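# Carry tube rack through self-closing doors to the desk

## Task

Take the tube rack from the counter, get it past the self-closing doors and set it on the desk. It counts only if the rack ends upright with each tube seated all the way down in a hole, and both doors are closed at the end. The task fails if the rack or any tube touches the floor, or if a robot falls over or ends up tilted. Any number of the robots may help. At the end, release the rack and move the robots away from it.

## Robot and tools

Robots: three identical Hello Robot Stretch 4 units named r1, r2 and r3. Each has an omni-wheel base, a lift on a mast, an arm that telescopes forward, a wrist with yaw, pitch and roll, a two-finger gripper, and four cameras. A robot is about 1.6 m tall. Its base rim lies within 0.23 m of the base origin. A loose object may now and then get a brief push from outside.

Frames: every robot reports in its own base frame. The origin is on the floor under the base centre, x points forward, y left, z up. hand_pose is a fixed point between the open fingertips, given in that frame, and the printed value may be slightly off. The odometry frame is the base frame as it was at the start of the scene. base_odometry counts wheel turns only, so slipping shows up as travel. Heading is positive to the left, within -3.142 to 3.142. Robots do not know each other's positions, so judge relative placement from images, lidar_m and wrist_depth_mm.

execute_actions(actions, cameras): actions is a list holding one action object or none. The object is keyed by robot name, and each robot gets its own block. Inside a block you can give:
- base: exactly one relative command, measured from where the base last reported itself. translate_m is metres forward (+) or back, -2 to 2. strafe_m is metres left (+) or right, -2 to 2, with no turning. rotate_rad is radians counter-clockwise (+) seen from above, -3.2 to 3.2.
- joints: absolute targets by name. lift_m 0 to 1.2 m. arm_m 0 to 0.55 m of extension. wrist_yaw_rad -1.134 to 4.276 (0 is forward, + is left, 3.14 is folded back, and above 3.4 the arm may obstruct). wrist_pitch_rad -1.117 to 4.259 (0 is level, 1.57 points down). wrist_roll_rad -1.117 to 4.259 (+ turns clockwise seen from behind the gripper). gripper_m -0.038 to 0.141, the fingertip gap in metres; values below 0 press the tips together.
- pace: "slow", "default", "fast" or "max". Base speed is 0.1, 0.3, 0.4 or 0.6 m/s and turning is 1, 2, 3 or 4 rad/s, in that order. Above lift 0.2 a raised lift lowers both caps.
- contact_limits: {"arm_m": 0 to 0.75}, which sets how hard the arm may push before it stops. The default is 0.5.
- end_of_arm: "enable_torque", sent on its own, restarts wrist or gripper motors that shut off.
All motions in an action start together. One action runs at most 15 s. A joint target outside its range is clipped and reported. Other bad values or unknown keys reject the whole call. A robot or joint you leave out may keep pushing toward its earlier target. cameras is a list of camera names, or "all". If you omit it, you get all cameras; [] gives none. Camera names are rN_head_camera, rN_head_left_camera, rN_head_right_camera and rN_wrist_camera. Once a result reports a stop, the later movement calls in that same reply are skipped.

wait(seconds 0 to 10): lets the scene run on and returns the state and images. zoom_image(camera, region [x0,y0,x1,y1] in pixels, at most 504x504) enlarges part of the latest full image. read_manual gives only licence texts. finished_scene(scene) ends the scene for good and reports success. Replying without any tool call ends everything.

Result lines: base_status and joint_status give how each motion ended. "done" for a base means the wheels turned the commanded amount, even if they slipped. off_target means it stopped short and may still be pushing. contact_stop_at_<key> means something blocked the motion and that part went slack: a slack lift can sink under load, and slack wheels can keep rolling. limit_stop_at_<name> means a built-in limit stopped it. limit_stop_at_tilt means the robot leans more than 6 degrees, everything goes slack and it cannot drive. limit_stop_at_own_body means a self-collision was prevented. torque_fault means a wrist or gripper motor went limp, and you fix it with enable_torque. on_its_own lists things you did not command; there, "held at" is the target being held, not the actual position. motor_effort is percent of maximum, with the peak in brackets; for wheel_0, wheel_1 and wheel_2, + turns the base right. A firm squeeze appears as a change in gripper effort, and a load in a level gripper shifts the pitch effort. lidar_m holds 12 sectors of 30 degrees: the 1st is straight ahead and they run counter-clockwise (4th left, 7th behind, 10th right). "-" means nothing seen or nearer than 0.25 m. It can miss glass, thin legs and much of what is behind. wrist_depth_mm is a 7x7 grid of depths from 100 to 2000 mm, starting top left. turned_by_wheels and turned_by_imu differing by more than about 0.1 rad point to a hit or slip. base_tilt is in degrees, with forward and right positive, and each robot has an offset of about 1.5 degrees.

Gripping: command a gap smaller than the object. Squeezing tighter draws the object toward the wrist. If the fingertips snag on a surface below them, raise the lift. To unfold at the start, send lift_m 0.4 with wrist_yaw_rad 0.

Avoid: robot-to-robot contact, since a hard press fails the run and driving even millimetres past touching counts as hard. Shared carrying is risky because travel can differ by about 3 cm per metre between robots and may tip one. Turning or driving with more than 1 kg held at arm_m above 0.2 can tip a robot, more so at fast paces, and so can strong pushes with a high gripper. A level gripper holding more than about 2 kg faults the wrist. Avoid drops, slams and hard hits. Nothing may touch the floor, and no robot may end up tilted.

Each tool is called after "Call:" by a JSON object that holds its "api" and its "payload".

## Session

Call:
{"api": "execute_actions", "payload": {"actions": [], "cameras": ["r1_head_camera", "r1_head_left_camera", "r2_head_camera", "r2_head_left_camera", "r3_head_camera", "r3_head_left_camera"]}}

Scene clock: 0.00 s.
r1.base_odometry: x=+0.000 y=+0.000 heading=+0.000 (m, m, rad; r1's odometry frame)
r1.turned_by_wheels: +0.000 (rad since the last result)
r1.turned_by_imu: +0.000 (rad since the last result)
r1.base_tilt: forward=+0.3 right=-0.3 (deg)
r1.lidar_m: 1.27 2.75 2.01 1.77 1.82 1.37 1.24 1.27 1.46 1.33 1.35 1.71
r1.base_status: not commanded
r1.joint_positions: lift_m=+0.197 arm_m=-0.002 wrist_yaw_rad=+3.188 wrist_pitch_rad=+0.000 wrist_roll_rad=-0.002 gripper_m=+0.057
r1.joint_status: not commanded
r1.motor_effort: lift_m=+18 arm_m=+0 wrist_yaw_rad=+2 wrist_pitch_rad=-6 wrist_roll_rad=-1 gripper_m=-3 wheel_0=+0 wheel_1=+1 wheel_2=-1 (%)
r1.hand_pose: x=-0.1238 y=+0.0740 z=+0.3753 quat_wxyz=(-0.023, +0.000, -0.001, +1.000) (m; r1's base frame)
r1.wrist_depth_mm: - - 132 1397 1397 1397 1397 / - - 132 1366 1397 1430 1430 / - 113 134 1397 1397 1430 1464 / 139 137 273 1397 1430 1464 1464 / 213 1366 1366 1397 1430 1499 1499 / 213 1160 991 1118 200 1229 1229 / 212 798 878 - 904 842 891
r2.base_odometry: x=+0.000 y=+0.000 heading=+0.000 (m, m, rad; r2's odometry frame)
r2.turned_by_wheels: +0.000 (rad since the last result)
r2.turned_by_imu: +0.000 (rad since the last result)
r2.base_tilt: forward=+0.0 right=-0.3 (deg)
r2.lidar_m: 1.56 1.17 1.04 1.04 1.23 2.35 2.54 2.36 2.06 2.09 1.78 1.55
r2.base_status: not commanded
r2.joint_positions: lift_m=+0.261 arm_m=+0.003 wrist_yaw_rad=+3.179 wrist_pitch_rad=-0.002 wrist_roll_rad=-0.003 gripper_m=+0.057
r2.joint_status: not commanded
r2.motor_effort: lift_m=+19 arm_m=+0 wrist_yaw_rad=-2 wrist_pitch_rad=-4 wrist_roll_rad=-1 gripper_m=-2 wheel_0=+0 wheel_1=+0 wheel_2=+0 (%)
r2.hand_pose: x=-0.1181 y=+0.0765 z=+0.4401 quat_wxyz=(-0.019, +0.001, -0.001, +1.000) (m; r2's base frame)
r2.wrist_depth_mm: - - 138 - - - - / - - 137 - - - - / - 107 137 - - - - / - 139 151 - - - - / 197 - - - - - - / 202 1499 198 1499 198 1499 1499 / 206 960 1025 - 1098 931 1025
r3.base_odometry: x=+0.000 y=+0.000 heading=+0.000 (m, m, rad; r3's odometry frame)
r3.turned_by_wheels: +0.000 (rad since the last result)
r3.turned_by_imu: +0.000 (rad since the last result)
r3.base_tilt: forward=-0.7 right=+0.0 (deg)
r3.lidar_m: 1.25 2.16 1.40 1.25 1.31 1.61 1.18 1.25 1.58 1.83 1.94 2.39
r3.base_status: not commanded
r3.joint_positions: lift_m=+0.137 arm_m=-0.002 wrist_yaw_rad=+3.101 wrist_pitch_rad=+0.015 wrist_roll_rad=+0.002 gripper_m=+0.057
r3.joint_status: not commanded
r3.motor_effort: lift_m=+20 arm_m=+0 wrist_yaw_rad=+2 wrist_pitch_rad=-6 wrist_roll_rad=-1 gripper_m=-4 wheel_0=+0 wheel_1=+0 wheel_2=+0 (%)
r3.hand_pose: x=-0.1157 y=+0.0990 z=+0.3106 quat_wxyz=(+0.020, -0.008, +0.001, +1.000) (m; r3's base frame)
r3.wrist_depth_mm: - 141 1397 - - 1983 1430 / - 121 175 - - 1983 1397 / - 123 170 - - 1921 1430 / 116 142 243 - - 1921 1430 / 1708 - - - - 1863 1397 / 1078 1182 198 1205 194 1182 1182 / 768 788 798 112 798 759 831
pictures: r1_head_camera, r1_head_left_camera, r2_head_camera, r2_head_left_camera, r3_head_camera, r3_head_left_camera
Images, in order (width x height): r1_head_camera 420x560, r1_head_left_camera 420x672, r2_head_camera 420x560, r2_head_left_camera 420x672, r3_head_camera 420x560, r3_head_left_camera 420x672.

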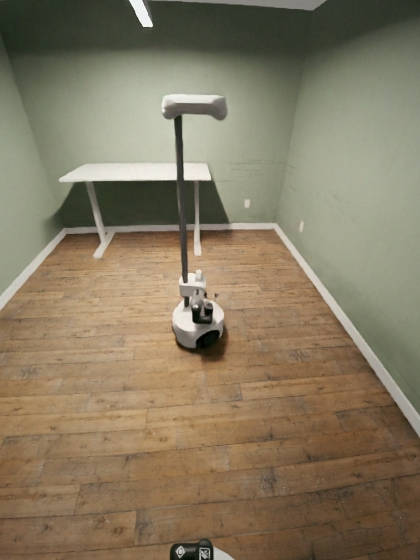

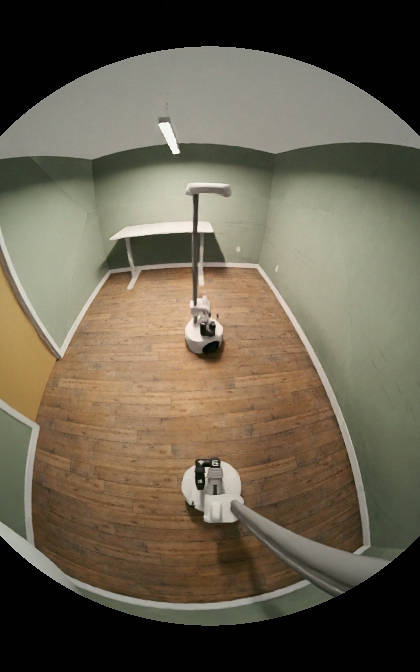

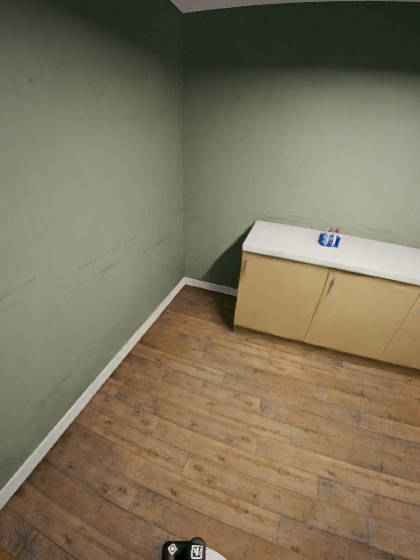

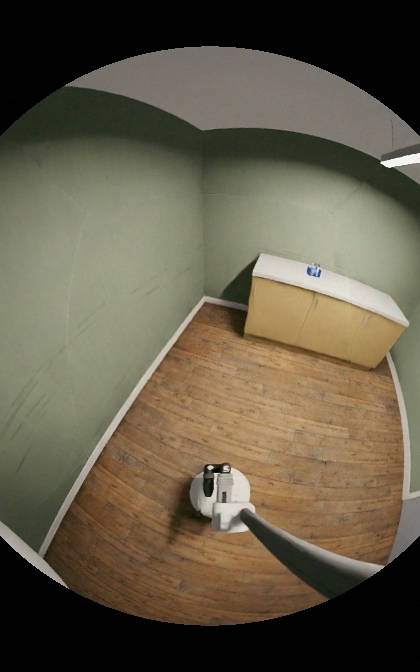

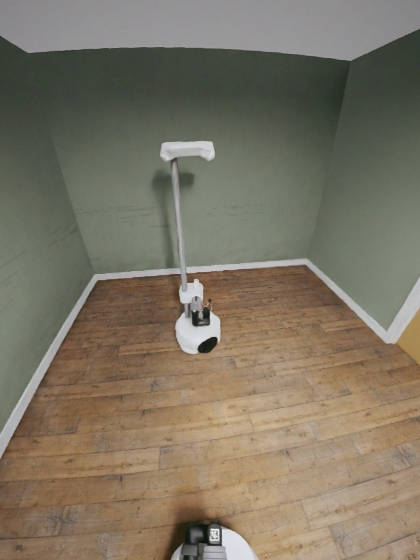

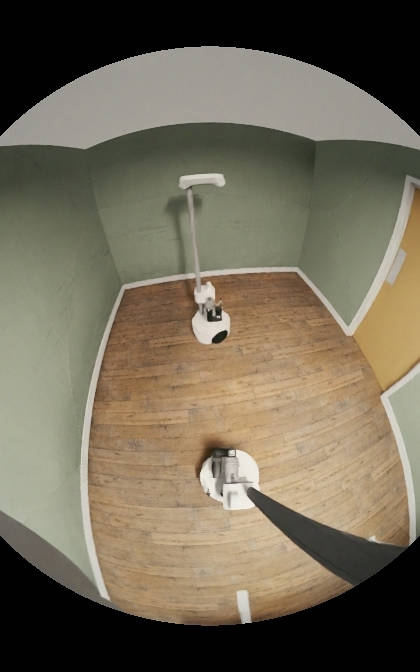

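Call:
{"api": "zoom_image", "payload": {"camera": "r2_head_camera", "region": [280, 200, 380, 280]}}

Call:
{"api": "execute_actions", "payload": {"actions": [{"r1": {"base": {"rotate_rad": 1.70}, "pace": "fast"}, "r2": {"base": {"rotate_rad": -0.42}, "joints": {"lift_m": 0.95, "wrist_yaw_rad": 0, "wrist_pitch_rad": 0.15, "gripper_m": 0.141}, "pace": "fast"}, "r3": {"base": {"rotate_rad": -1.49}, "pace": "fast"}}], "cameras": ["r1_head_camera", "r2_head_camera", "r2_wrist_camera", "r3_head_camera"]}}

Region (280, 200, 380, 280) of r2_head_camera's 420x560 image, scaled by 5.040, with more detail than that image has; it fills the top 403 rows of this view, and the rest is white.

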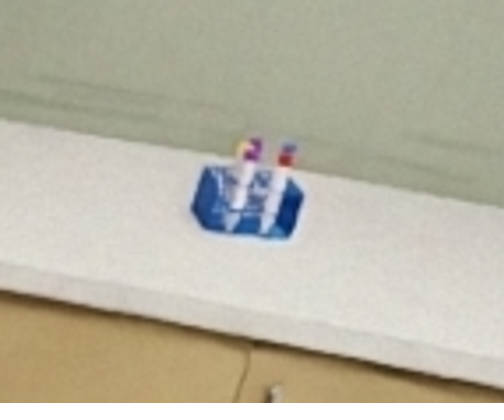

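Scene clock: 8.43 s.
r1.base_odometry: x=+0.000 y=+0.000 heading=+1.700 (m, m, rad; r1's odometry frame)
r1.turned_by_wheels: +1.700 (rad since the last result)
r1.turned_by_imu: +1.707 (rad since the last result)
r1.base_tilt: forward=+0.3 right=-0.3 (deg)
r1.lidar_m: 1.78 1.76 1.29 1.25 1.30 1.40 1.33 1.40 1.93 1.27 2.53 1.93
r1.base_status: done
r1.joint_positions: lift_m=+0.197 arm_m=-0.002 wrist_yaw_rad=+3.188 wrist_pitch_rad=+0.000 wrist_roll_rad=-0.002 gripper_m=+0.057
r1.joint_status: not commanded
r1.motor_effort: lift_m=+17(18) arm_m=+0(0) wrist_yaw_rad=+1(1) wrist_pitch_rad=-7(6) wrist_roll_rad=+2(2) gripper_m=-1(4) wheel_0=-1(11) wheel_1=+0(8) wheel_2=+0(10) (%)
r1.hand_pose: x=-0.1238 y=+0.0740 z=+0.3753 quat_wxyz=(-0.023, +0.000, -0.001, +1.000) (m; r1's base frame)
r1.wrist_depth_mm: - - 131 1430 1430 1397 1366 / - - 132 1464 1430 1430 1397 / - 113 134 1464 1464 1464 1397 / 139 136 273 1499 1464 1464 1397 / 213 1499 1499 1499 1464 1464 1430 / 213 1182 1008 1138 200 1229 1229 / 213 788 878 - 904 842 891
r2.base_odometry: x=+0.000 y=+0.000 heading=-0.420 (m, m, rad; r2's odometry frame)
r2.turned_by_wheels: -0.420 (rad since the last result)
r2.turned_by_imu: -0.416 (rad since the last result)
r2.base_tilt: forward=+0.0 right=-0.2 (deg)
r2.lidar_m: 1.54 1.57 1.12 1.03 1.05 1.35 2.52 2.57 2.18 2.08 2.10 1.69
r2.base_status: done
r2.joint_positions: lift_m=+0.950 arm_m=+0.003 wrist_yaw_rad=+0.000 wrist_pitch_rad=+0.152 wrist_roll_rad=-0.003 gripper_m=+0.141
r2.joint_status: all done
r2.motor_effort: lift_m=+21(23) arm_m=-1(0) wrist_yaw_rad=-3(9) wrist_pitch_rad=-5(3) wrist_roll_rad=-2(1) gripper_m=+0(0) wheel_0=+0(9) wheel_1=-1(9) wheel_2=-1(8) (%)
r2.hand_pose: x=+0.4587 y=-0.0873 z=+1.0843 quat_wxyz=(+0.997, -0.001, +0.076, +0.000) (m; r2's base frame)
r2.wrist_depth_mm: 1808 1808 1808 1808 1863 1983 1921 / 1708 1863 1921 1863 1983 - - / 1808 1921 1808 1983 - - - / 1756 1863 1537 1537 1537 1499 1464 / 1756 1983 1397 1430 1430 1499 1537 / 1756 - 1397 1499 1464 1537 1618 / 1708 1808 1464 - 1576 1576 1618
r3.base_odometry: x=+0.000 y=+0.000 heading=-1.490 (m, m, rad; r3's odometry frame)
r3.turned_by_wheels: -1.490 (rad since the last result)
r3.turned_by_imu: -1.498 (rad since the last result)
r3.base_tilt: forward=-0.7 right=+0.0 (deg)
r3.lidar_m: 1.83 1.99 2.50 1.27 1.97 1.37 1.27 1.29 1.73 1.18 1.24 1.66
r3.base_status: done
r3.joint_positions: lift_m=+0.137 arm_m=-0.002 wrist_yaw_rad=+3.101 wrist_pitch_rad=+0.015 wrist_roll_rad=+0.002 gripper_m=+0.057
r3.joint_status: not commanded
r3.motor_effort: lift_m=+20(20) arm_m=+0(0) wrist_yaw_rad=+1(0) wrist_pitch_rad=-6(5) wrist_roll_rad=-3(2) gripper_m=-3(1) wheel_0=+0(6) wheel_1=-1(9) wheel_2=-1(8) (%)
r3.hand_pose: x=-0.1157 y=+0.0990 z=+0.3106 quat_wxyz=(+0.020, -0.008, +0.001, +1.000) (m; r3's base frame)
r3.wrist_depth_mm: - 141 1397 1397 1430 1464 1464 / - 121 175 1397 1430 1430 1499 / - 122 170 1397 1464 1464 1464 / 116 141 244 1430 1430 1430 1537 / 1308 1336 1366 1397 1397 1464 1464 / 1078 1205 198 1205 193 1205 1205 / 768 788 798 112 798 750 809
pictures: r1_head_camera, r2_head_camera, r2_wrist_camera, r3_head_camera
Images, in order (width x height): r1_head_camera 420x560, r2_head_camera 420x560, r2_wrist_camera 616x392, r3_head_camera 420x560.

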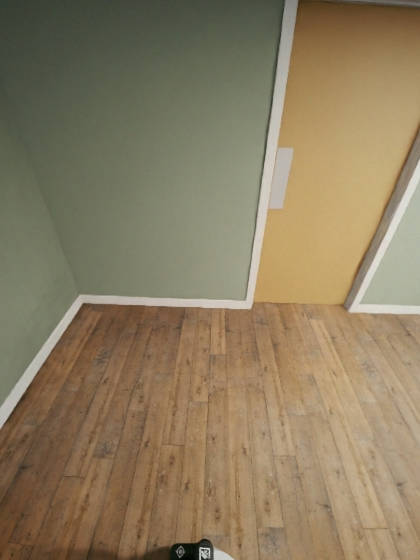

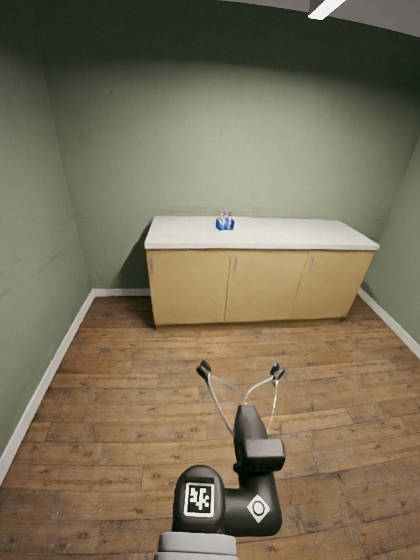

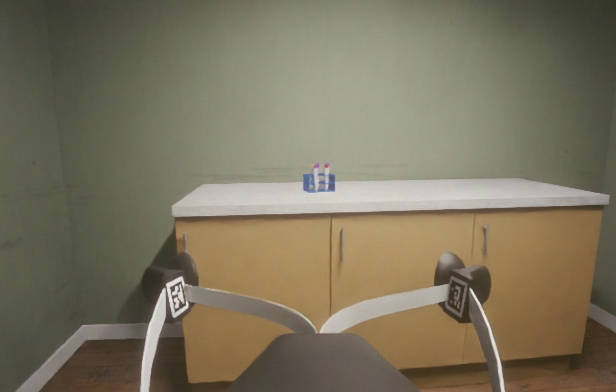

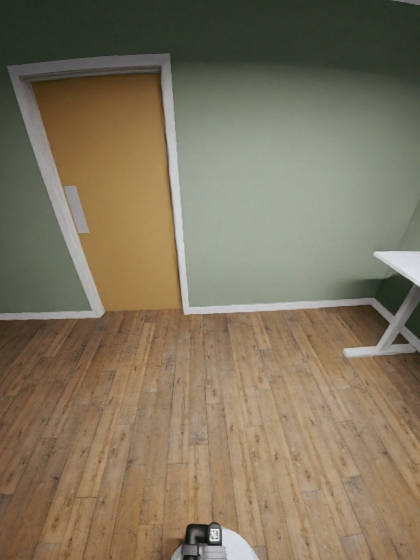

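Call:
{"api": "execute_actions", "payload": {"actions": [{"r1": {"base": {"strafe_m": -0.78}, "pace": "fast"}, "r2": {"base": {"translate_m": 0.95}, "pace": "fast"}, "r3": {"base": {"rotate_rad": 0.04}}}], "cameras": ["r1_head_camera", "r2_head_camera", "r2_wrist_camera"]}}

Scene clock: 19.47 s.
r1.base_odometry: x=+0.774 y=+0.100 heading=+1.700 (m, m, rad; r1's odometry frame)
r1.turned_by_wheels: +0.000 (rad since the last result)
r1.turned_by_imu: -0.002 (rad since the last result)
r1.base_tilt: forward=+0.2 right=-0.3 (deg)
r1.lidar_m: 1.81 1.87 2.09 2.02 1.92 1.39 1.34 1.41 0.54 0.49 1.99 1.85
r1.base_status: done
r1.joint_positions: lift_m=+0.197 arm_m=-0.002 wrist_yaw_rad=+3.188 wrist_pitch_rad=+0.000 wrist_roll_rad=-0.002 gripper_m=+0.057
r1.joint_status: not commanded
r1.motor_effort: lift_m=+18(18) arm_m=+1(0) wrist_yaw_rad=+1(1) wrist_pitch_rad=-8(7) wrist_roll_rad=-1(2) gripper_m=-3(3) wheel_0=+0(11) wheel_1=+1(16) wheel_2=+1(0) (%)
r1.hand_pose: x=-0.1238 y=+0.0740 z=+0.3753 quat_wxyz=(-0.023, +0.000, -0.001, +1.000) (m; r1's base frame)
r1.wrist_depth_mm: - - 132 1464 1430 1464 1397 / - - 132 1464 1464 1397 1397 / - 113 134 1464 1464 1430 1397 / 138 136 274 1464 1430 1464 1397 / 213 1576 1499 1499 1464 1464 1397 / 213 1138 1025 1138 200 1229 1229 / 211 798 866 - 891 842 891
r2.base_odometry: x=+0.867 y=-0.387 heading=-0.420 (m, m, rad; r2's odometry frame)
r2.turned_by_wheels: +0.000 (rad since the last result)
r2.turned_by_imu: +0.001 (rad since the last result)
r2.base_tilt: forward=+0.0 right=-0.3 (deg)
r2.lidar_m: 0.61 0.62 1.24 1.14 1.16 1.48 3.32 3.19 2.14 1.97 1.00 0.67
r2.base_status: done
r2.joint_positions: lift_m=+0.950 arm_m=+0.003 wrist_yaw_rad=+0.000 wrist_pitch_rad=+0.152 wrist_roll_rad=-0.003 gripper_m=+0.141
r2.joint_status: not commanded
r2.motor_effort: lift_m=+21(21) arm_m=-1(1) wrist_yaw_rad=-1(2) wrist_pitch_rad=-6(4) wrist_roll_rad=-1(1) gripper_m=+1(1) wheel_0=+0(7) wheel_1=+0(5) wheel_2=+0(11) (%)
r2.hand_pose: x=+0.4587 y=-0.0874 z=+1.0843 quat_wxyz=(+0.997, -0.001, +0.076, +0.000) (m; r2's base frame)
r2.wrist_depth_mm: 931 946 946 960 1008 1025 1042 / 946 960 976 991 1042 1042 1078 / 976 991 1025 1008 1060 1060 1078 / 1008 1025 1042 1042 1078 1118 1138 / 1008 809 798 707 809 798 798 / 549 512 484 549 480 480 535 / 418 424 436 - 449 469 500
r3.base_odometry: x=+0.000 y=+0.000 heading=-1.450 (m, m, rad; r3's odometry frame)
r3.turned_by_wheels: +0.040 (rad since the last result)
r3.turned_by_imu: +0.041 (rad since the last result)
r3.base_tilt: forward=-0.7 right=-0.1 (deg)
r3.lidar_m: 1.84 2.00 0.55 0.49 1.86 1.34 1.27 1.32 1.81 1.17 1.25 1.76
r3.base_status: done
r3.joint_positions: lift_m=+0.137 arm_m=-0.002 wrist_yaw_rad=+3.101 wrist_pitch_rad=+0.015 wrist_roll_rad=+0.002 gripper_m=+0.057
r3.joint_status: not commanded
r3.motor_effort: lift_m=+20(20) arm_m=+0(0) wrist_yaw_rad=+2(3) wrist_pitch_rad=-6(5) wrist_roll_rad=-1(1) gripper_m=-4(4) wheel_0=+0(3) wheel_1=+1(7) wheel_2=+2(2) (%)
r3.hand_pose: x=-0.1157 y=+0.0990 z=+0.3106 quat_wxyz=(+0.020, -0.008, +0.001, +1.000) (m; r3's base frame)
r3.wrist_depth_mm: - 141 1397 1397 1430 1430 1430 / - 121 176 1397 1397 1397 1430 / - 123 170 1397 1366 1430 1430 / 116 141 244 1397 1397 1430 1430 / 1336 1366 1430 1366 1397 1366 1430 / 1078 1205 199 1229 195 1205 1182 / 759 798 820 112 809 750 831
pictures: r1_head_camera, r2_head_camera, r2_wrist_camera
Images, in order (width x height): r1_head_camera 420x560, r2_head_camera 420x560, r2_wrist_camera 616x392.

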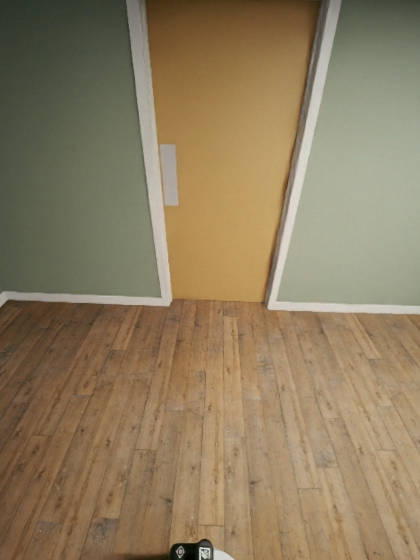

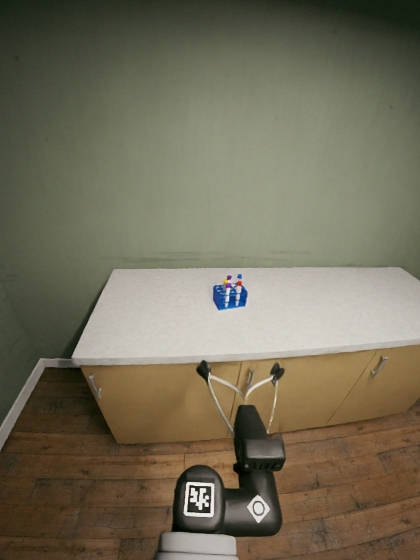

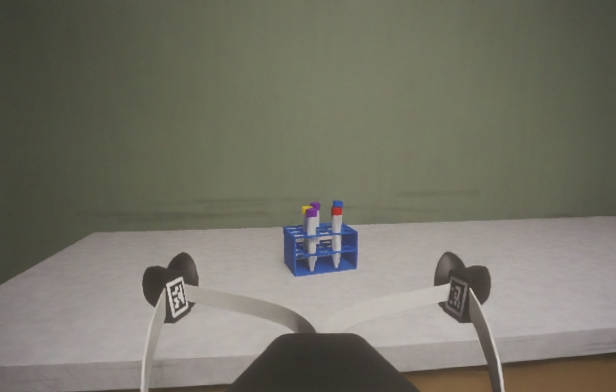

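Call:
{"api": "zoom_image", "payload": {"camera": "r2_head_camera", "region": [190, 260, 270, 320]}}

Call:
{"api": "zoom_image", "payload": {"camera": "r2_wrist_camera", "region": [260, 190, 380, 290]}}

Region (190, 260, 270, 320) of r2_head_camera's 420x560 image, scaled by 6.300, with more detail than that image has; it fills the top 378 rows of this view, and the rest is white.

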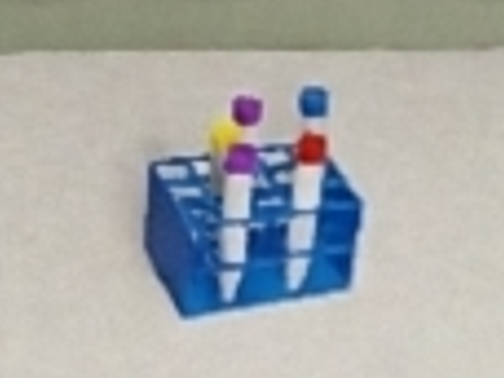

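Region (260, 190, 380, 290) of r2_wrist_camera's 616x392 image, scaled by 4.200.

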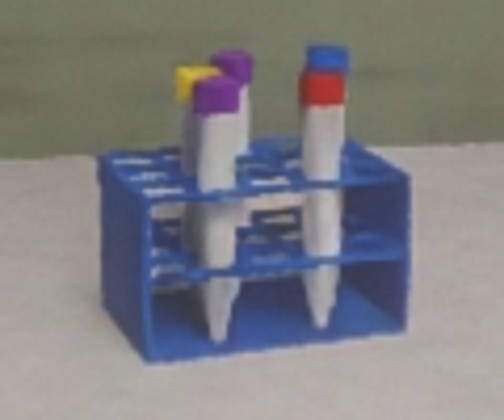

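Call:
{"api": "execute_actions", "payload": {"actions": [{"r1": {"base": {"translate_m": 1.58}, "pace": "fast"}, "r2": {"base": {"rotate_rad": 0.3}, "joints": {"lift_m": 0.85}}, "r3": {"base": {"strafe_m": 0.45}, "pace": "slow"}}], "cameras": ["r2_wrist_camera", "r3_head_camera"]}}

Scene clock: 37.33 s.
r1.base_odometry: x=+0.569 y=+1.667 heading=+1.700 (m, m, rad; r1's odometry frame)
r1.turned_by_wheels: +0.000 (rad since the last result)
r1.turned_by_imu: -0.010 (rad since the last result)
r1.base_tilt: forward=+0.3 right=-0.3 (deg)
r1.lidar_m: 0.28 0.30 0.42 0.84 2.12 2.86 1.42 1.50 2.03 0.90 0.42 0.31
r1.base_status: done
r1.joint_positions: lift_m=+0.197 arm_m=-0.002 wrist_yaw_rad=+3.188 wrist_pitch_rad=+0.000 wrist_roll_rad=-0.002 gripper_m=+0.057
r1.joint_status: not commanded
r1.motor_effort: lift_m=+17(17) arm_m=+0(0) wrist_yaw_rad=+1(1) wrist_pitch_rad=-6(7) wrist_roll_rad=-2(1) gripper_m=-3(4) wheel_0=+1(5) wheel_1=+2(10) wheel_2=+1(11) (%)
r1.hand_pose: x=-0.1238 y=+0.0740 z=+0.3753 quat_wxyz=(-0.023, +0.000, -0.001, +1.000) (m; r1's base frame)
r1.wrist_depth_mm: - - 131 - - - - / - - 132 - - - - / - 113 134 - - - - / 139 136 273 - - - - / 213 - 1618 1808 - - - / 214 1160 1008 1138 201 1229 1255 / 213 788 878 - 904 831 891
r2.base_odometry: x=+0.867 y=-0.387 heading=-0.120 (m, m, rad; r2's odometry frame)
r2.turned_by_wheels: +0.300 (rad since the last result)
r2.turned_by_imu: +0.300 (rad since the last result)
r2.base_tilt: forward=+0.0 right=-0.2 (deg)
r2.lidar_m: 0.60 0.69 1.16 1.14 1.27 2.09 3.48 2.40 1.98 1.48 0.76 0.61
r2.base_status: done
r2.joint_positions: lift_m=+0.850 arm_m=+0.003 wrist_yaw_rad=+0.000 wrist_pitch_rad=+0.152 wrist_roll_rad=-0.003 gripper_m=+0.141
r2.joint_status: all done
r2.motor_effort: lift_m=+16(19) arm_m=+0(0) wrist_yaw_rad=-3(1) wrist_pitch_rad=-4(4) wrist_roll_rad=+0(1) gripper_m=+0(1) wheel_0=-1(8) wheel_1=+0(7) wheel_2=-2(7) (%)
r2.hand_pose: x=+0.4587 y=-0.0874 z=+0.9847 quat_wxyz=(+0.997, -0.001, +0.076, +0.000) (m; r2's base frame)
r2.wrist_depth_mm: 1138 1078 1025 991 931 878 854 / 1182 1138 1060 1025 960 904 866 / 1205 1182 1078 1025 976 946 878 / 1255 1205 1078 946 931 603 904 / 1229 500 500 500 500 496 484 / 1205 484 427 404 387 362 359 / 1308 500 480 - 415 402 384
r3.base_odometry: x=+0.447 y=+0.054 heading=-1.450 (m, m, rad; r3's odometry frame)
r3.turned_by_wheels: +0.000 (rad since the last result)
r3.turned_by_imu: +0.003 (rad since the last result)
r3.base_tilt: forward=-0.7 right=+0.0 (deg)
r3.lidar_m: 1.42 1.51 2.39 2.29 1.86 1.35 1.27 1.32 1.82 1.62 1.71 1.90
r3.base_status: done
r3.joint_positions: lift_m=+0.137 arm_m=-0.002 wrist_yaw_rad=+3.101 wrist_pitch_rad=+0.015 wrist_roll_rad=+0.002 gripper_m=+0.057
r3.joint_status: not commanded
r3.motor_effort: lift_m=+20(20) arm_m=-1(0) wrist_yaw_rad=+1(2) wrist_pitch_rad=-6(5) wrist_roll_rad=-2(2) gripper_m=-2(9) wheel_0=-1(6) wheel_1=+2(8) wheel_2=+1(1) (%)
r3.hand_pose: x=-0.1157 y=+0.0990 z=+0.3106 quat_wxyz=(+0.020, -0.008, +0.001, +1.000) (m; r3's base frame)
r3.wrist_depth_mm: - 141 1336 1397 1397 1397 1464 / - 121 175 1397 1430 1464 1430 / - 122 170 1430 1464 1464 1430 / 116 141 243 1397 1397 1430 1430 / 1366 1366 1397 1397 1366 1397 1430 / 1078 1205 198 1205 194 1182 1182 / 759 798 798 112 809 741 831
pictures: r2_wrist_camera, r3_head_camera
Images, in order (width x height): r2_wrist_camera 616x392, r3_head_camera 420x560.

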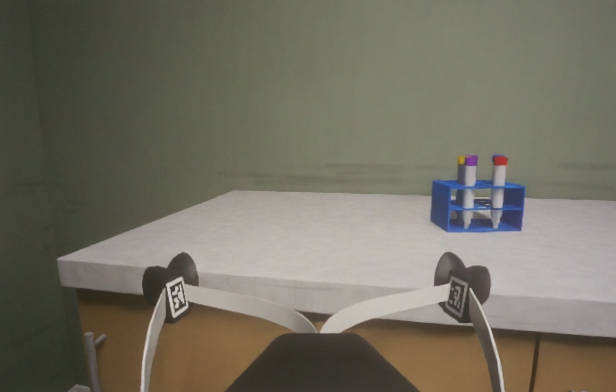

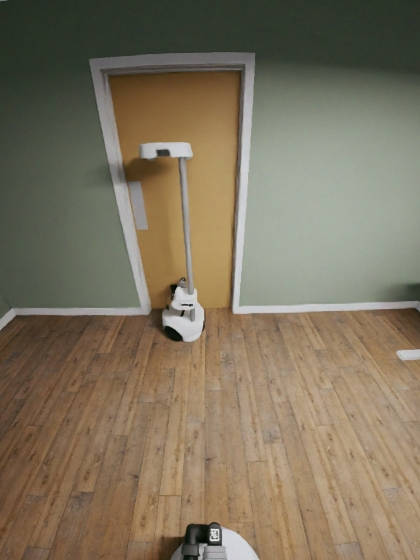

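Call:
{"api": "execute_actions", "payload": {"actions": [{"r1": {"base": {"translate_m": 0.18}, "pace": "slow"}, "r2": {"base": {"strafe_m": -0.28}, "joints": {"lift_m": 0.82, "arm_m": 0.22}}, "r3": {"base": {"translate_m": 0.6}, "pace": "fast"}}], "cameras": ["r2_wrist_camera", "r3_head_camera"]}}

Scene clock: 46.00 s.
r1.base_odometry: x=+0.546 y=+1.845 heading=+1.700 (m, m, rad; r1's odometry frame)
r1.turned_by_wheels: +0.000 (rad since the last result)
r1.turned_by_imu: -0.001 (rad since the last result)
r1.base_tilt: forward=+0.3 right=-0.3 (deg)
r1.lidar_m: - 0.25 0.37 0.41 2.12 2.89 1.01 1.03 2.02 0.48 0.25 0.25
r1.base_status: done
r1.joint_positions: lift_m=+0.197 arm_m=-0.002 wrist_yaw_rad=+3.188 wrist_pitch_rad=+0.000 wrist_roll_rad=-0.002 gripper_m=+0.057
r1.joint_status: not commanded
r1.motor_effort: lift_m=+17(17) arm_m=+0(0) wrist_yaw_rad=+1(2) wrist_pitch_rad=-7(5) wrist_roll_rad=-2(2) gripper_m=-3(3) wheel_0=+6(18) wheel_1=+9(13) wheel_2=-17(24) (%)
r1.hand_pose: x=-0.1238 y=+0.0740 z=+0.3754 quat_wxyz=(-0.023, +0.000, -0.001, +1.000) (m; r1's base frame)
r1.wrist_depth_mm: - - 132 - - - - / - - 132 - - - - / - 113 134 - - - - / 139 136 273 - - - - / 214 1983 1182 1921 - - - / 213 1160 991 1138 200 1255 1229 / 211 798 878 - 904 842 891
r2.base_odometry: x=+0.834 y=-0.665 heading=-0.121 (m, m, rad; r2's odometry frame)
r2.turned_by_wheels: +0.000 (rad since the last result)
r2.turned_by_imu: +0.001 (rad since the last result)
r2.base_tilt: forward=+0.0 right=-0.3 (deg)
r2.lidar_m: 0.58 0.65 1.43 1.41 1.59 2.58 3.55 2.05 1.71 1.70 0.71 0.57
r2.base_status: done
r2.joint_positions: lift_m=+0.820 arm_m=+0.219 wrist_yaw_rad=+0.000 wrist_pitch_rad=+0.152 wrist_roll_rad=-0.003 gripper_m=+0.141
r2.joint_status: all done
r2.motor_effort: lift_m=+18(15) arm_m=+6(7) wrist_yaw_rad=-1(2) wrist_pitch_rad=-5(5) wrist_roll_rad=-1(1) gripper_m=-2(0) wheel_0=-2(11) wheel_1=+1(8) wheel_2=-1(1) (%)
r2.hand_pose: x=+0.6751 y=-0.0874 z=+0.9546 quat_wxyz=(+0.997, -0.001, +0.076, +0.000) (m; r2's base frame)
r2.wrist_depth_mm: 866 809 759 732 699 661 627 / 878 831 788 741 715 676 647 / 931 831 809 750 715 683 661 / 917 768 768 392 634 707 668 / 404 404 407 389 397 397 394 / 272 257 243 273 243 239 267 / 206 206 207 - 216 195 212
r3.base_odometry: x=+0.519 y=-0.541 heading=-1.450 (m, m, rad; r3's odometry frame)
r3.turned_by_wheels: +0.000 (rad since the last result)
r3.turned_by_imu: +0.002 (rad since the last result)
r3.base_tilt: forward=-0.7 right=+0.0 (deg)
r3.lidar_m: 1.00 1.01 1.75 2.30 2.40 1.99 1.89 1.97 1.71 1.65 1.75 1.29
r3.base_status: done
r3.joint_positions: lift_m=+0.137 arm_m=-0.002 wrist_yaw_rad=+3.101 wrist_pitch_rad=+0.015 wrist_roll_rad=+0.002 gripper_m=+0.057
r3.joint_status: not commanded
r3.motor_effort: lift_m=+20(20) arm_m=+0(0) wrist_yaw_rad=+1(2) wrist_pitch_rad=-5(6) wrist_roll_rad=-1(3) gripper_m=+0(4) wheel_0=-1(7) wheel_1=+0(7) wheel_2=+1(11) (%)
r3.hand_pose: x=-0.1157 y=+0.0990 z=+0.3106 quat_wxyz=(+0.020, -0.008, +0.001, +1.000) (m; r3's base frame)
r3.wrist_depth_mm: - 141 - - - - - / - 121 176 - - - - / - 122 170 - - - - / 116 141 245 - - - - / 1756 1921 1983 - - - - / 1078 1229 198 1229 194 1205 1182 / 759 778 809 112 798 750 820
pictures: r2_wrist_camera, r3_head_camera
Images, in order (width x height): r2_wrist_camera 616x392, r3_head_camera 420x560.

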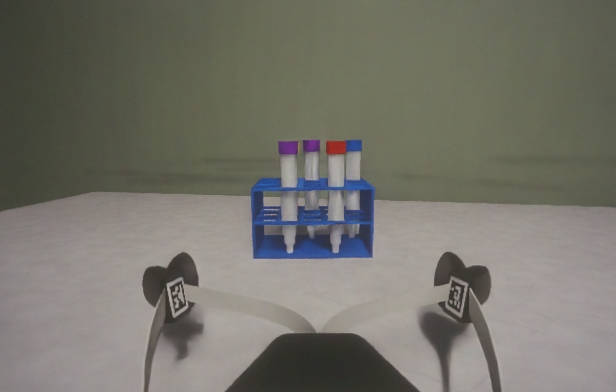

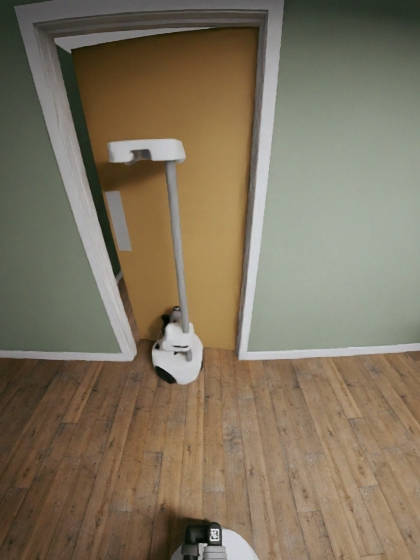

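Call:
{"api": "execute_actions", "payload": {"actions": [{"r1": {"base": {"translate_m": 0.7}}, "r2": {"base": {"strafe_m": 0.004}, "joints": {"lift_m": 0.81, "arm_m": 0.355}, "contact_limits": {"arm_m": 0.15}}, "r3": {"base": {"strafe_m": 0.09}}}], "cameras": ["r2_wrist_camera", "r3_head_camera", "r1_head_left_camera"]}}

Scene clock: 53.47 s.
r1.base_odometry: x=+0.456 y=+2.539 heading=+1.700 (m, m, rad; r1's odometry frame)
r1.turned_by_wheels: +0.000 (rad since the last result)
r1.turned_by_imu: -0.009 (rad since the last result)
r1.base_tilt: forward=+0.4 right=-0.3 (deg)
r1.lidar_m: 1.76 1.44 1.05 1.00 0.75 0.65 1.65 0.58 0.27 0.25 - 0.25
r1.base_status: done
r1.joint_positions: lift_m=+0.197 arm_m=-0.002 wrist_yaw_rad=+3.188 wrist_pitch_rad=+0.000 wrist_roll_rad=-0.002 gripper_m=+0.057
r1.joint_status: not commanded
r1.motor_effort: lift_m=+17(17) arm_m=+0(0) wrist_yaw_rad=+2(0) wrist_pitch_rad=-8(6) wrist_roll_rad=-2(2) gripper_m=-2(4) wheel_0=+7(15) wheel_1=-2(15) wheel_2=-5(26) (%)
r1.hand_pose: x=-0.1238 y=+0.0740 z=+0.3754 quat_wxyz=(-0.023, +0.000, -0.001, +1.000) (m; r1's base frame)
r1.wrist_depth_mm: - - 131 - - - 591 / - - 132 - - - 597 / - 113 134 - - - 603 / 138 136 274 - - - 603 / 213 - 1921 1921 - 1661 615 / 213 1138 1008 1138 200 759 621 / 213 788 878 - 904 640 621
r2.base_odometry: x=+0.834 y=-0.661 heading=-0.121 (m, m, rad; r2's odometry frame)
r2.turned_by_wheels: +0.000 (rad since the last result)
r2.turned_by_imu: +0.002 (rad since the last result)
r2.base_tilt: forward=+0.0 right=-0.2 (deg)
r2.lidar_m: 0.56 0.63 1.42 1.40 1.60 2.56 3.53 2.07 1.70 1.69 0.70 0.57
r2.base_status: done
r2.joint_positions: lift_m=+0.810 arm_m=+0.354 wrist_yaw_rad=+0.000 wrist_pitch_rad=+0.152 wrist_roll_rad=-0.003 gripper_m=+0.141
r2.joint_status: all done
r2.motor_effort: lift_m=+16(18) arm_m=+5(7) wrist_yaw_rad=-2(1) wrist_pitch_rad=-5(4) wrist_roll_rad=-1(1) gripper_m=+2(1) wheel_0=+0(7) wheel_1=-1(6) wheel_2=-1(1) (%)
r2.contact_limits: arm_m 0.15
r2.hand_pose: x=+0.8101 y=-0.0874 z=+0.9447 quat_wxyz=(+0.997, -0.001, +0.076, +0.000) (m; r2's base frame)
r2.wrist_depth_mm: 715 676 627 603 574 544 521 / 723 683 654 615 585 559 535 / 768 715 668 615 597 569 549 / 759 715 668 243 297 585 554 / 373 373 317 274 303 364 359 / 251 237 224 247 223 220 245 / 190 190 190 - 199 181 191
r3.base_odometry: x=+0.609 y=-0.531 heading=-1.450 (m, m, rad; r3's odometry frame)
r3.turned_by_wheels: +0.000 (rad since the last result)
r3.turned_by_imu: +0.001 (rad since the last result)
r3.base_tilt: forward=-0.8 right=+0.0 (deg)
r3.lidar_m: 1.27 1.35 1.75 2.20 2.30 1.98 1.89 1.92 1.81 1.73 1.77 1.31
r3.base_status: done
r3.joint_positions: lift_m=+0.137 arm_m=-0.002 wrist_yaw_rad=+3.101 wrist_pitch_rad=+0.015 wrist_roll_rad=+0.002 gripper_m=+0.057
r3.joint_status: not commanded
r3.motor_effort: lift_m=+21(20) arm_m=+0(0) wrist_yaw_rad=+2(2) wrist_pitch_rad=-5(6) wrist_roll_rad=-2(2) gripper_m=-2(5) wheel_0=+0(7) wheel_1=+0(8) wheel_2=+1(2) (%)
r3.hand_pose: x=-0.1157 y=+0.0990 z=+0.3106 quat_wxyz=(+0.020, -0.008, +0.001, +1.000) (m; r3's base frame)
r3.wrist_depth_mm: - 141 - - - - - / - 121 175 - - - - / - 122 169 - - - - / 116 141 244 - - - - / 1661 1983 1983 - - - - / 1078 1205 199 1229 194 1205 1205 / 768 798 798 112 809 741 820
pictures: r1_head_left_camera, r2_wrist_camera, r3_head_camera
Images, in order (width x height): r1_head_left_camera 420x672, r2_wrist_camera 616x392, r3_head_camera 420x560.

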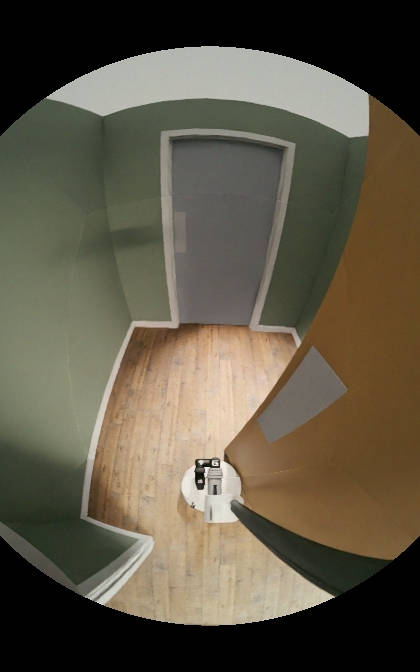

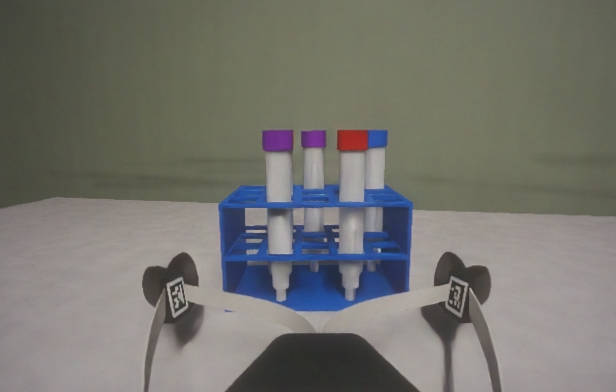

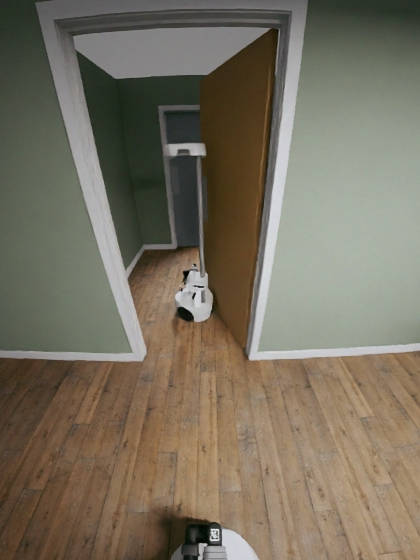

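Call:
{"api": "execute_actions", "payload": {"actions": [{"r1": {"base": {"translate_m": 0.25}, "pace": "slow"}, "r2": {"joints": {"arm_m": 0.412}, "contact_limits": {"arm_m": 0.1}, "pace": "slow"}, "r3": {"base": {"translate_m": 1.3}, "pace": "fast"}}], "cameras": ["r2_wrist_camera", "r3_head_right_camera", "r1_head_camera"]}}

Scene clock: 76.77 s.
r1.base_odometry: x=+0.423 y=+2.787 heading=+1.701 (m, m, rad; r1's odometry frame)
r1.turned_by_wheels: +0.000 (rad since the last result)
r1.turned_by_imu: -0.004 (rad since the last result)
r1.base_tilt: forward=+0.3 right=-0.2 (deg)
r1.lidar_m: 1.51 1.46 1.04 0.99 1.05 0.87 0.63 0.44 0.25 0.26 1.11 1.49
r1.base_status: done
r1.joint_positions: lift_m=+0.197 arm_m=-0.002 wrist_yaw_rad=+3.188 wrist_pitch_rad=+0.000 wrist_roll_rad=-0.002 gripper_m=+0.057
r1.joint_status: not commanded
r1.motor_effort: lift_m=+17(17) arm_m=+0(0) wrist_yaw_rad=+2(0) wrist_pitch_rad=-6(5) wrist_roll_rad=-1(3) gripper_m=-2(5) wheel_0=+8(12) wheel_1=+2(1) wheel_2=-5(17) (%)
r1.hand_pose: x=-0.1238 y=+0.0740 z=+0.3754 quat_wxyz=(-0.023, +0.000, -0.001, +1.000) (m; r1's base frame)
r1.wrist_depth_mm: - - 132 - - 842 842 / - - 132 - - 866 854 / - 113 134 - - 866 866 / 138 136 273 - - 866 866 / 214 1008 759 - - 866 866 / 213 831 750 831 200 878 878 / 213 759 778 - 904 831 866
r2.base_odometry: x=+0.834 y=-0.661 heading=-0.121 (m, m, rad; r2's odometry frame)
r2.turned_by_wheels: +0.000 (rad since the last result)
r2.turned_by_imu: +0.002 (rad since the last result)
r2.base_tilt: forward=+0.0 right=-0.2 (deg)
r2.lidar_m: 0.55 0.62 1.42 1.40 1.60 2.54 3.55 2.07 1.72 1.71 0.70 0.57
r2.base_status: not commanded
r2.joint_positions: lift_m=+0.810 arm_m=+0.411 wrist_yaw_rad=+0.000 wrist_pitch_rad=+0.152 wrist_roll_rad=-0.003 gripper_m=+0.141
r2.joint_status: all done
r2.motor_effort: lift_m=+17(17) arm_m=+6(7) wrist_yaw_rad=-1(1) wrist_pitch_rad=-4(4) wrist_roll_rad=-1(1) gripper_m=-1(4) wheel_0=+0(0) wheel_1=-1(1) wheel_2=-1(1) (%)
r2.contact_limits: arm_m 0.1
r2.hand_pose: x=+0.8671 y=-0.0874 z=+0.9447 quat_wxyz=(+0.997, -0.001, +0.076, +0.000) (m; r2's base frame)
r2.wrist_depth_mm: 654 609 580 554 521 496 477 / 668 627 597 564 535 504 488 / 683 640 609 569 535 521 500 / 691 654 615 221 242 530 512 / 373 375 229 227 205 364 362 / 251 236 200 200 200 220 246 / 190 190 190 - 200 180 191
r3.base_odometry: x=+0.766 y=-1.821 heading=-1.450 (m, m, rad; r3's odometry frame)
r3.turned_by_wheels: +0.000 (rad since the last result)
r3.turned_by_imu: +0.004 (rad since the last result)
r3.base_tilt: forward=-0.7 right=+0.0 (deg)
r3.lidar_m: 0.50 0.64 1.25 0.57 2.32 3.15 3.26 2.54 2.03 0.25 0.25 0.27
r3.base_status: done
r3.joint_positions: lift_m=+0.137 arm_m=-0.002 wrist_yaw_rad=+3.101 wrist_pitch_rad=+0.015 wrist_roll_rad=+0.002 gripper_m=+0.057
r3.joint_status: not commanded
r3.motor_effort: lift_m=+20(20) arm_m=+0(0) wrist_yaw_rad=+4(2) wrist_pitch_rad=-7(5) wrist_roll_rad=-3(2) gripper_m=-2(3) wheel_0=+0(6) wheel_1=+0(8) wheel_2=+0(13) (%)
r3.hand_pose: x=-0.1157 y=+0.0990 z=+0.3106 quat_wxyz=(+0.020, -0.008, +0.001, +1.000) (m; r3's base frame)
r3.wrist_depth_mm: - 141 - - - - - / - 121 175 - - - - / - 122 170 - - - - / 116 141 244 - - - - / 1661 - - - - - - / 1078 1205 198 1205 194 1182 1205 / 768 809 798 112 809 759 809
pictures: r1_head_camera, r2_wrist_camera, r3_head_right_camera
Images, in order (width x height): r1_head_camera 420x560, r2_wrist_camera 616x392, r3_head_right_camera 420x672.

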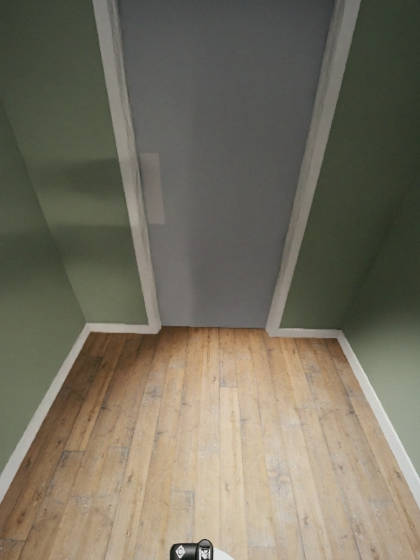

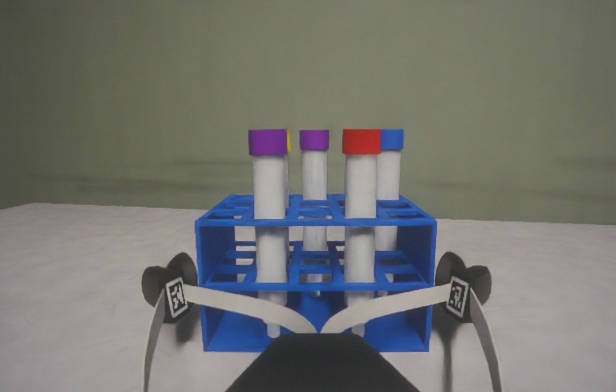

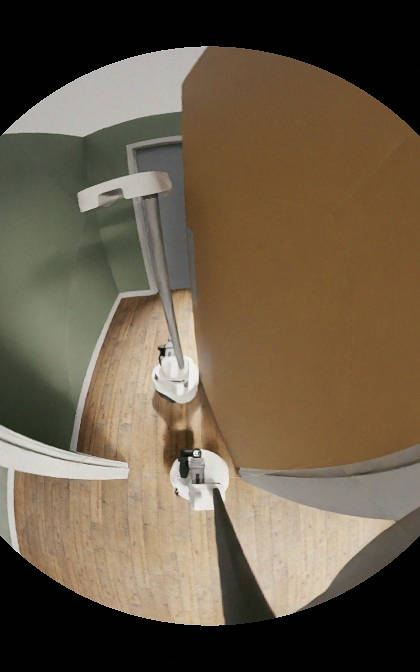

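Call:
{"api": "execute_actions", "payload": {"actions": [{"r1": {"base": {"translate_m": 1.24}, "pace": "fast"}, "r2": {"joints": {"gripper_m": 0.05}}, "r3": {"base": {"translate_m": 0.6}}}], "cameras": ["r2_wrist_camera", "r3_head_right_camera"]}}

Scene clock: 84.50 s.
r1.base_odometry: x=+0.263 y=+4.016 heading=+1.701 (m, m, rad; r1's odometry frame)
r1.turned_by_wheels: +0.000 (rad since the last result)
r1.turned_by_imu: -0.008 (rad since the last result)
r1.base_tilt: forward=+0.3 right=-0.3 (deg)
r1.lidar_m: 0.27 0.30 0.40 0.82 1.06 1.43 1.25 1.13 1.08 0.94 0.43 0.28
r1.base_status: done
r1.joint_positions: lift_m=+0.197 arm_m=-0.002 wrist_yaw_rad=+3.188 wrist_pitch_rad=+0.000 wrist_roll_rad=-0.002 gripper_m=+0.057
r1.joint_status: not commanded
r1.motor_effort: lift_m=+17(17) arm_m=+0(0) wrist_yaw_rad=+1(0) wrist_pitch_rad=-7(7) wrist_roll_rad=-3(2) gripper_m=-4(3) wheel_0=+0(10) wheel_1=+1(8) wheel_2=+3(13) (%)
r1.hand_pose: x=-0.1238 y=+0.0740 z=+0.3754 quat_wxyz=(-0.023, +0.000, -0.001, +1.000) (m; r1's base frame)
r1.wrist_depth_mm: - - 131 - - - 1464 / - - 132 - - - 1430 / - 113 134 - - - 1430 / 139 137 273 - - - 1464 / 214 1921 1464 1537 - 1983 1430 / 213 1160 1008 1118 200 1205 1205 / 213 788 878 - 904 831 878
r2.base_odometry: x=+0.834 y=-0.661 heading=-0.121 (m, m, rad; r2's odometry frame)
r2.turned_by_wheels: +0.000 (rad since the last result)
r2.turned_by_imu: +0.002 (rad since the last result)
r2.base_tilt: forward=+0.1 right=-0.3 (deg)
r2.lidar_m: 0.56 0.63 1.43 1.41 1.60 2.56 3.52 2.08 1.73 1.70 0.71 0.56
r2.base_status: not commanded
r2.joint_positions: lift_m=+0.810 arm_m=+0.411 wrist_yaw_rad=+0.000 wrist_pitch_rad=+0.153 wrist_roll_rad=-0.003 gripper_m=+0.050
r2.joint_status: all done
r2.motor_effort: lift_m=+17(16) arm_m=+6(6) wrist_yaw_rad=-2(1) wrist_pitch_rad=-7(8) wrist_roll_rad=-1(1) gripper_m=-21(20) wheel_0=+0(0) wheel_1=-1(1) wheel_2=-1(1) (%)
r2.hand_pose: x=+0.8670 y=-0.0874 z=+0.9444 quat_wxyz=(+0.997, -0.001, +0.077, +0.000) (m; r2's base frame)
r2.wrist_depth_mm: 647 615 574 549 521 496 477 / 661 627 597 559 530 504 484 / 691 647 603 559 222 521 500 / 683 654 615 225 203 535 508 / 370 370 200 223 198 359 359 / 250 177 183 210 182 172 245 / 187 189 179 - 179 186 -
r3.base_odometry: x=+0.839 y=-2.416 heading=-1.449 (m, m, rad; r3's odometry frame)
r3.turned_by_wheels: +0.000 (rad since the last result)
r3.turned_by_imu: +0.040 (rad since the last result)
r3.base_tilt: forward=-0.7 right=+0.0 (deg)
r3.lidar_m: 1.25 1.63 1.22 1.14 0.75 0.88 3.92 0.30 0.25 - 0.25 0.25
r3.base_status: done
r3.joint_positions: lift_m=+0.137 arm_m=-0.002 wrist_yaw_rad=+3.101 wrist_pitch_rad=+0.015 wrist_roll_rad=+0.002 gripper_m=+0.057
r3.joint_status: not commanded
r3.motor_effort: lift_m=+20(20) arm_m=+0(0) wrist_yaw_rad=+2(5) wrist_pitch_rad=-7(6) wrist_roll_rad=-1(4) gripper_m=-2(3) wheel_0=+6(31) wheel_1=-3(19) wheel_2=+0(17) (%)
r3.hand_pose: x=-0.1157 y=+0.0990 z=+0.3106 quat_wxyz=(+0.020, -0.008, +0.001, +1.000) (m; r3's base frame)
r3.wrist_depth_mm: - 141 - - - - 707 / - 121 176 - - - 707 / - 122 170 - - - 715 / 116 142 243 - - - 707 / 488 - - - - - 707 / 504 1098 198 1182 194 1182 699 / 496 750 798 112 798 750 699
pictures: r2_wrist_camera, r3_head_right_camera
Images, in order (width x height): r2_wrist_camera 616x392, r3_head_right_camera 420x672.

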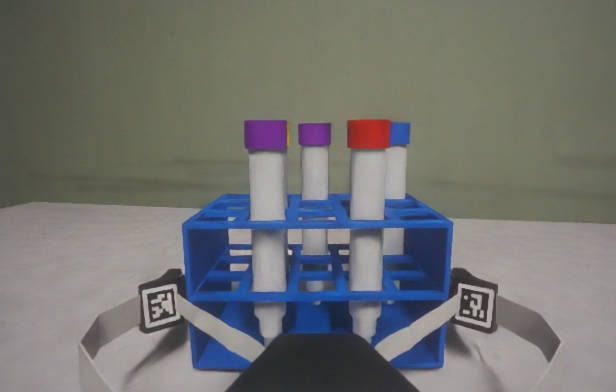

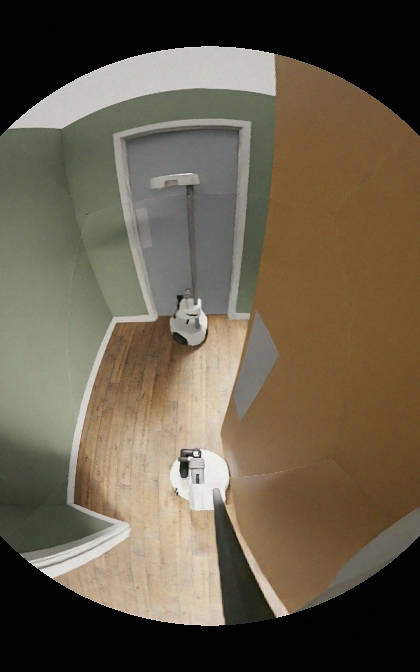

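Call:
{"api": "execute_actions", "payload": {"actions": [{"r1": {"base": {"translate_m": 0.17}, "pace": "slow"}, "r2": {"joints": {"lift_m": 0.87}, "pace": "slow"}, "r3": {"base": {"rotate_rad": -0.05}, "pace": "slow"}}], "cameras": ["r2_wrist_camera"]}}

Scene clock: 93.03 s.
r1.base_odometry: x=+0.241 y=+4.184 heading=+1.701 (m, m, rad; r1's odometry frame)
r1.turned_by_wheels: +0.000 (rad since the last result)
r1.turned_by_imu: +0.009 (rad since the last result)
r1.base_tilt: forward=+0.2 right=-0.4 (deg)
r1.lidar_m: - 0.25 0.34 0.43 1.06 1.45 1.29 1.30 1.09 0.45 0.25 0.25
r1.base_status: done
r1.joint_positions: lift_m=+0.197 arm_m=-0.002 wrist_yaw_rad=+3.188 wrist_pitch_rad=+0.000 wrist_roll_rad=-0.002 gripper_m=+0.057
r1.joint_status: not commanded
r1.motor_effort: lift_m=+17(17) arm_m=+0(0) wrist_yaw_rad=+2(3) wrist_pitch_rad=-5(7) wrist_roll_rad=+0(0) gripper_m=-3(3) wheel_0=+7(27) wheel_1=+10(20) wheel_2=-18(26) (%)
r1.hand_pose: x=-0.1238 y=+0.0740 z=+0.3754 quat_wxyz=(-0.023, +0.000, -0.001, +1.000) (m; r1's base frame)
r1.wrist_depth_mm: - - 132 - - - 1499 / - - 132 - - - 1464 / - 113 134 - - - 1430 / 138 136 273 - - - 1464 / 214 1921 1576 1661 - 1921 1430 / 213 1138 1008 1138 200 1255 1229 / 212 798 866 - 917 842 891
r2.base_odometry: x=+0.834 y=-0.661 heading=-0.121 (m, m, rad; r2's odometry frame)
r2.turned_by_wheels: +0.000 (rad since the last result)
r2.turned_by_imu: +0.001 (rad since the last result)
r2.base_tilt: forward=+0.0 right=-0.3 (deg)
r2.lidar_m: 0.55 0.61 1.42 1.40 1.58 2.57 3.54 2.05 1.71 1.70 0.70 0.57
r2.base_status: not commanded
r2.joint_positions: lift_m=+0.870 arm_m=+0.411 wrist_yaw_rad=+0.000 wrist_pitch_rad=+0.153 wrist_roll_rad=-0.003 gripper_m=+0.050
r2.joint_status: all done
r2.motor_effort: lift_m=+22(24) arm_m=+5(6) wrist_yaw_rad=-1(2) wrist_pitch_rad=-8(8) wrist_roll_rad=-1(0) gripper_m=-21(19) wheel_0=+0(0) wheel_1=-1(1) wheel_2=-1(1) (%)
r2.hand_pose: x=+0.8670 y=-0.0874 z=+1.0039 quat_wxyz=(+0.997, -0.001, +0.077, +0.000) (m; r2's base frame)
r2.wrist_depth_mm: 647 609 580 539 517 496 477 / 661 621 591 554 535 508 492 / 691 654 609 559 222 517 496 / 715 676 609 224 204 535 508 / 554 544 200 224 198 535 521 / 375 176 184 211 183 172 364 / 279 281 190 - 186 277 274
r3.base_odometry: x=+0.839 y=-2.416 heading=-1.499 (m, m, rad; r3's odometry frame)
r3.turned_by_wheels: -0.049 (rad since the last result)
r3.turned_by_imu: -0.049 (rad since the last result)
r3.base_tilt: forward=-0.7 right=+0.1 (deg)
r3.lidar_m: 1.41 1.69 1.19 1.13 0.77 0.80 3.88 0.35 0.25 - 0.25 0.26
r3.base_status: done
r3.joint_positions: lift_m=+0.137 arm_m=-0.002 wrist_yaw_rad=+3.101 wrist_pitch_rad=+0.015 wrist_roll_rad=+0.002 gripper_m=+0.057
r3.joint_status: not commanded
r3.motor_effort: lift_m=+20(20) arm_m=+0(0) wrist_yaw_rad=+1(1) wrist_pitch_rad=-6(5) wrist_roll_rad=-4(0) gripper_m=-1(3) wheel_0=+7(7) wheel_1=-2(1) wheel_2=+4(4) (%)
r3.hand_pose: x=-0.1157 y=+0.0990 z=+0.3106 quat_wxyz=(+0.020, -0.008, +0.001, +1.000) (m; r3's base frame)
r3.wrist_depth_mm: - 141 - - - - 676 / - 121 175 - - - 683 / - 122 169 - - - 683 / 116 141 244 - - - 691 / 530 - - - - - 683 / 539 1205 199 1205 195 1182 683 / 544 798 798 113 809 750 683
pictures: r2_wrist_camera
Images, in order (width x height): r2_wrist_camera 616x392.

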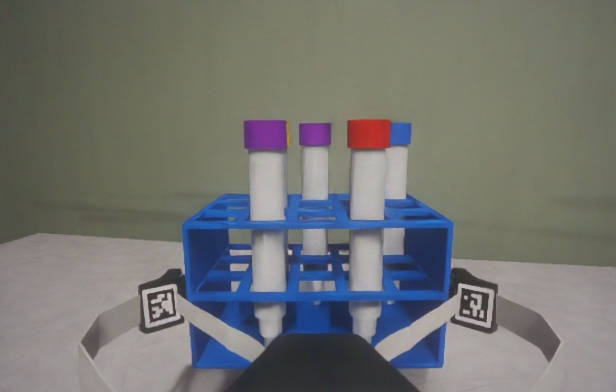

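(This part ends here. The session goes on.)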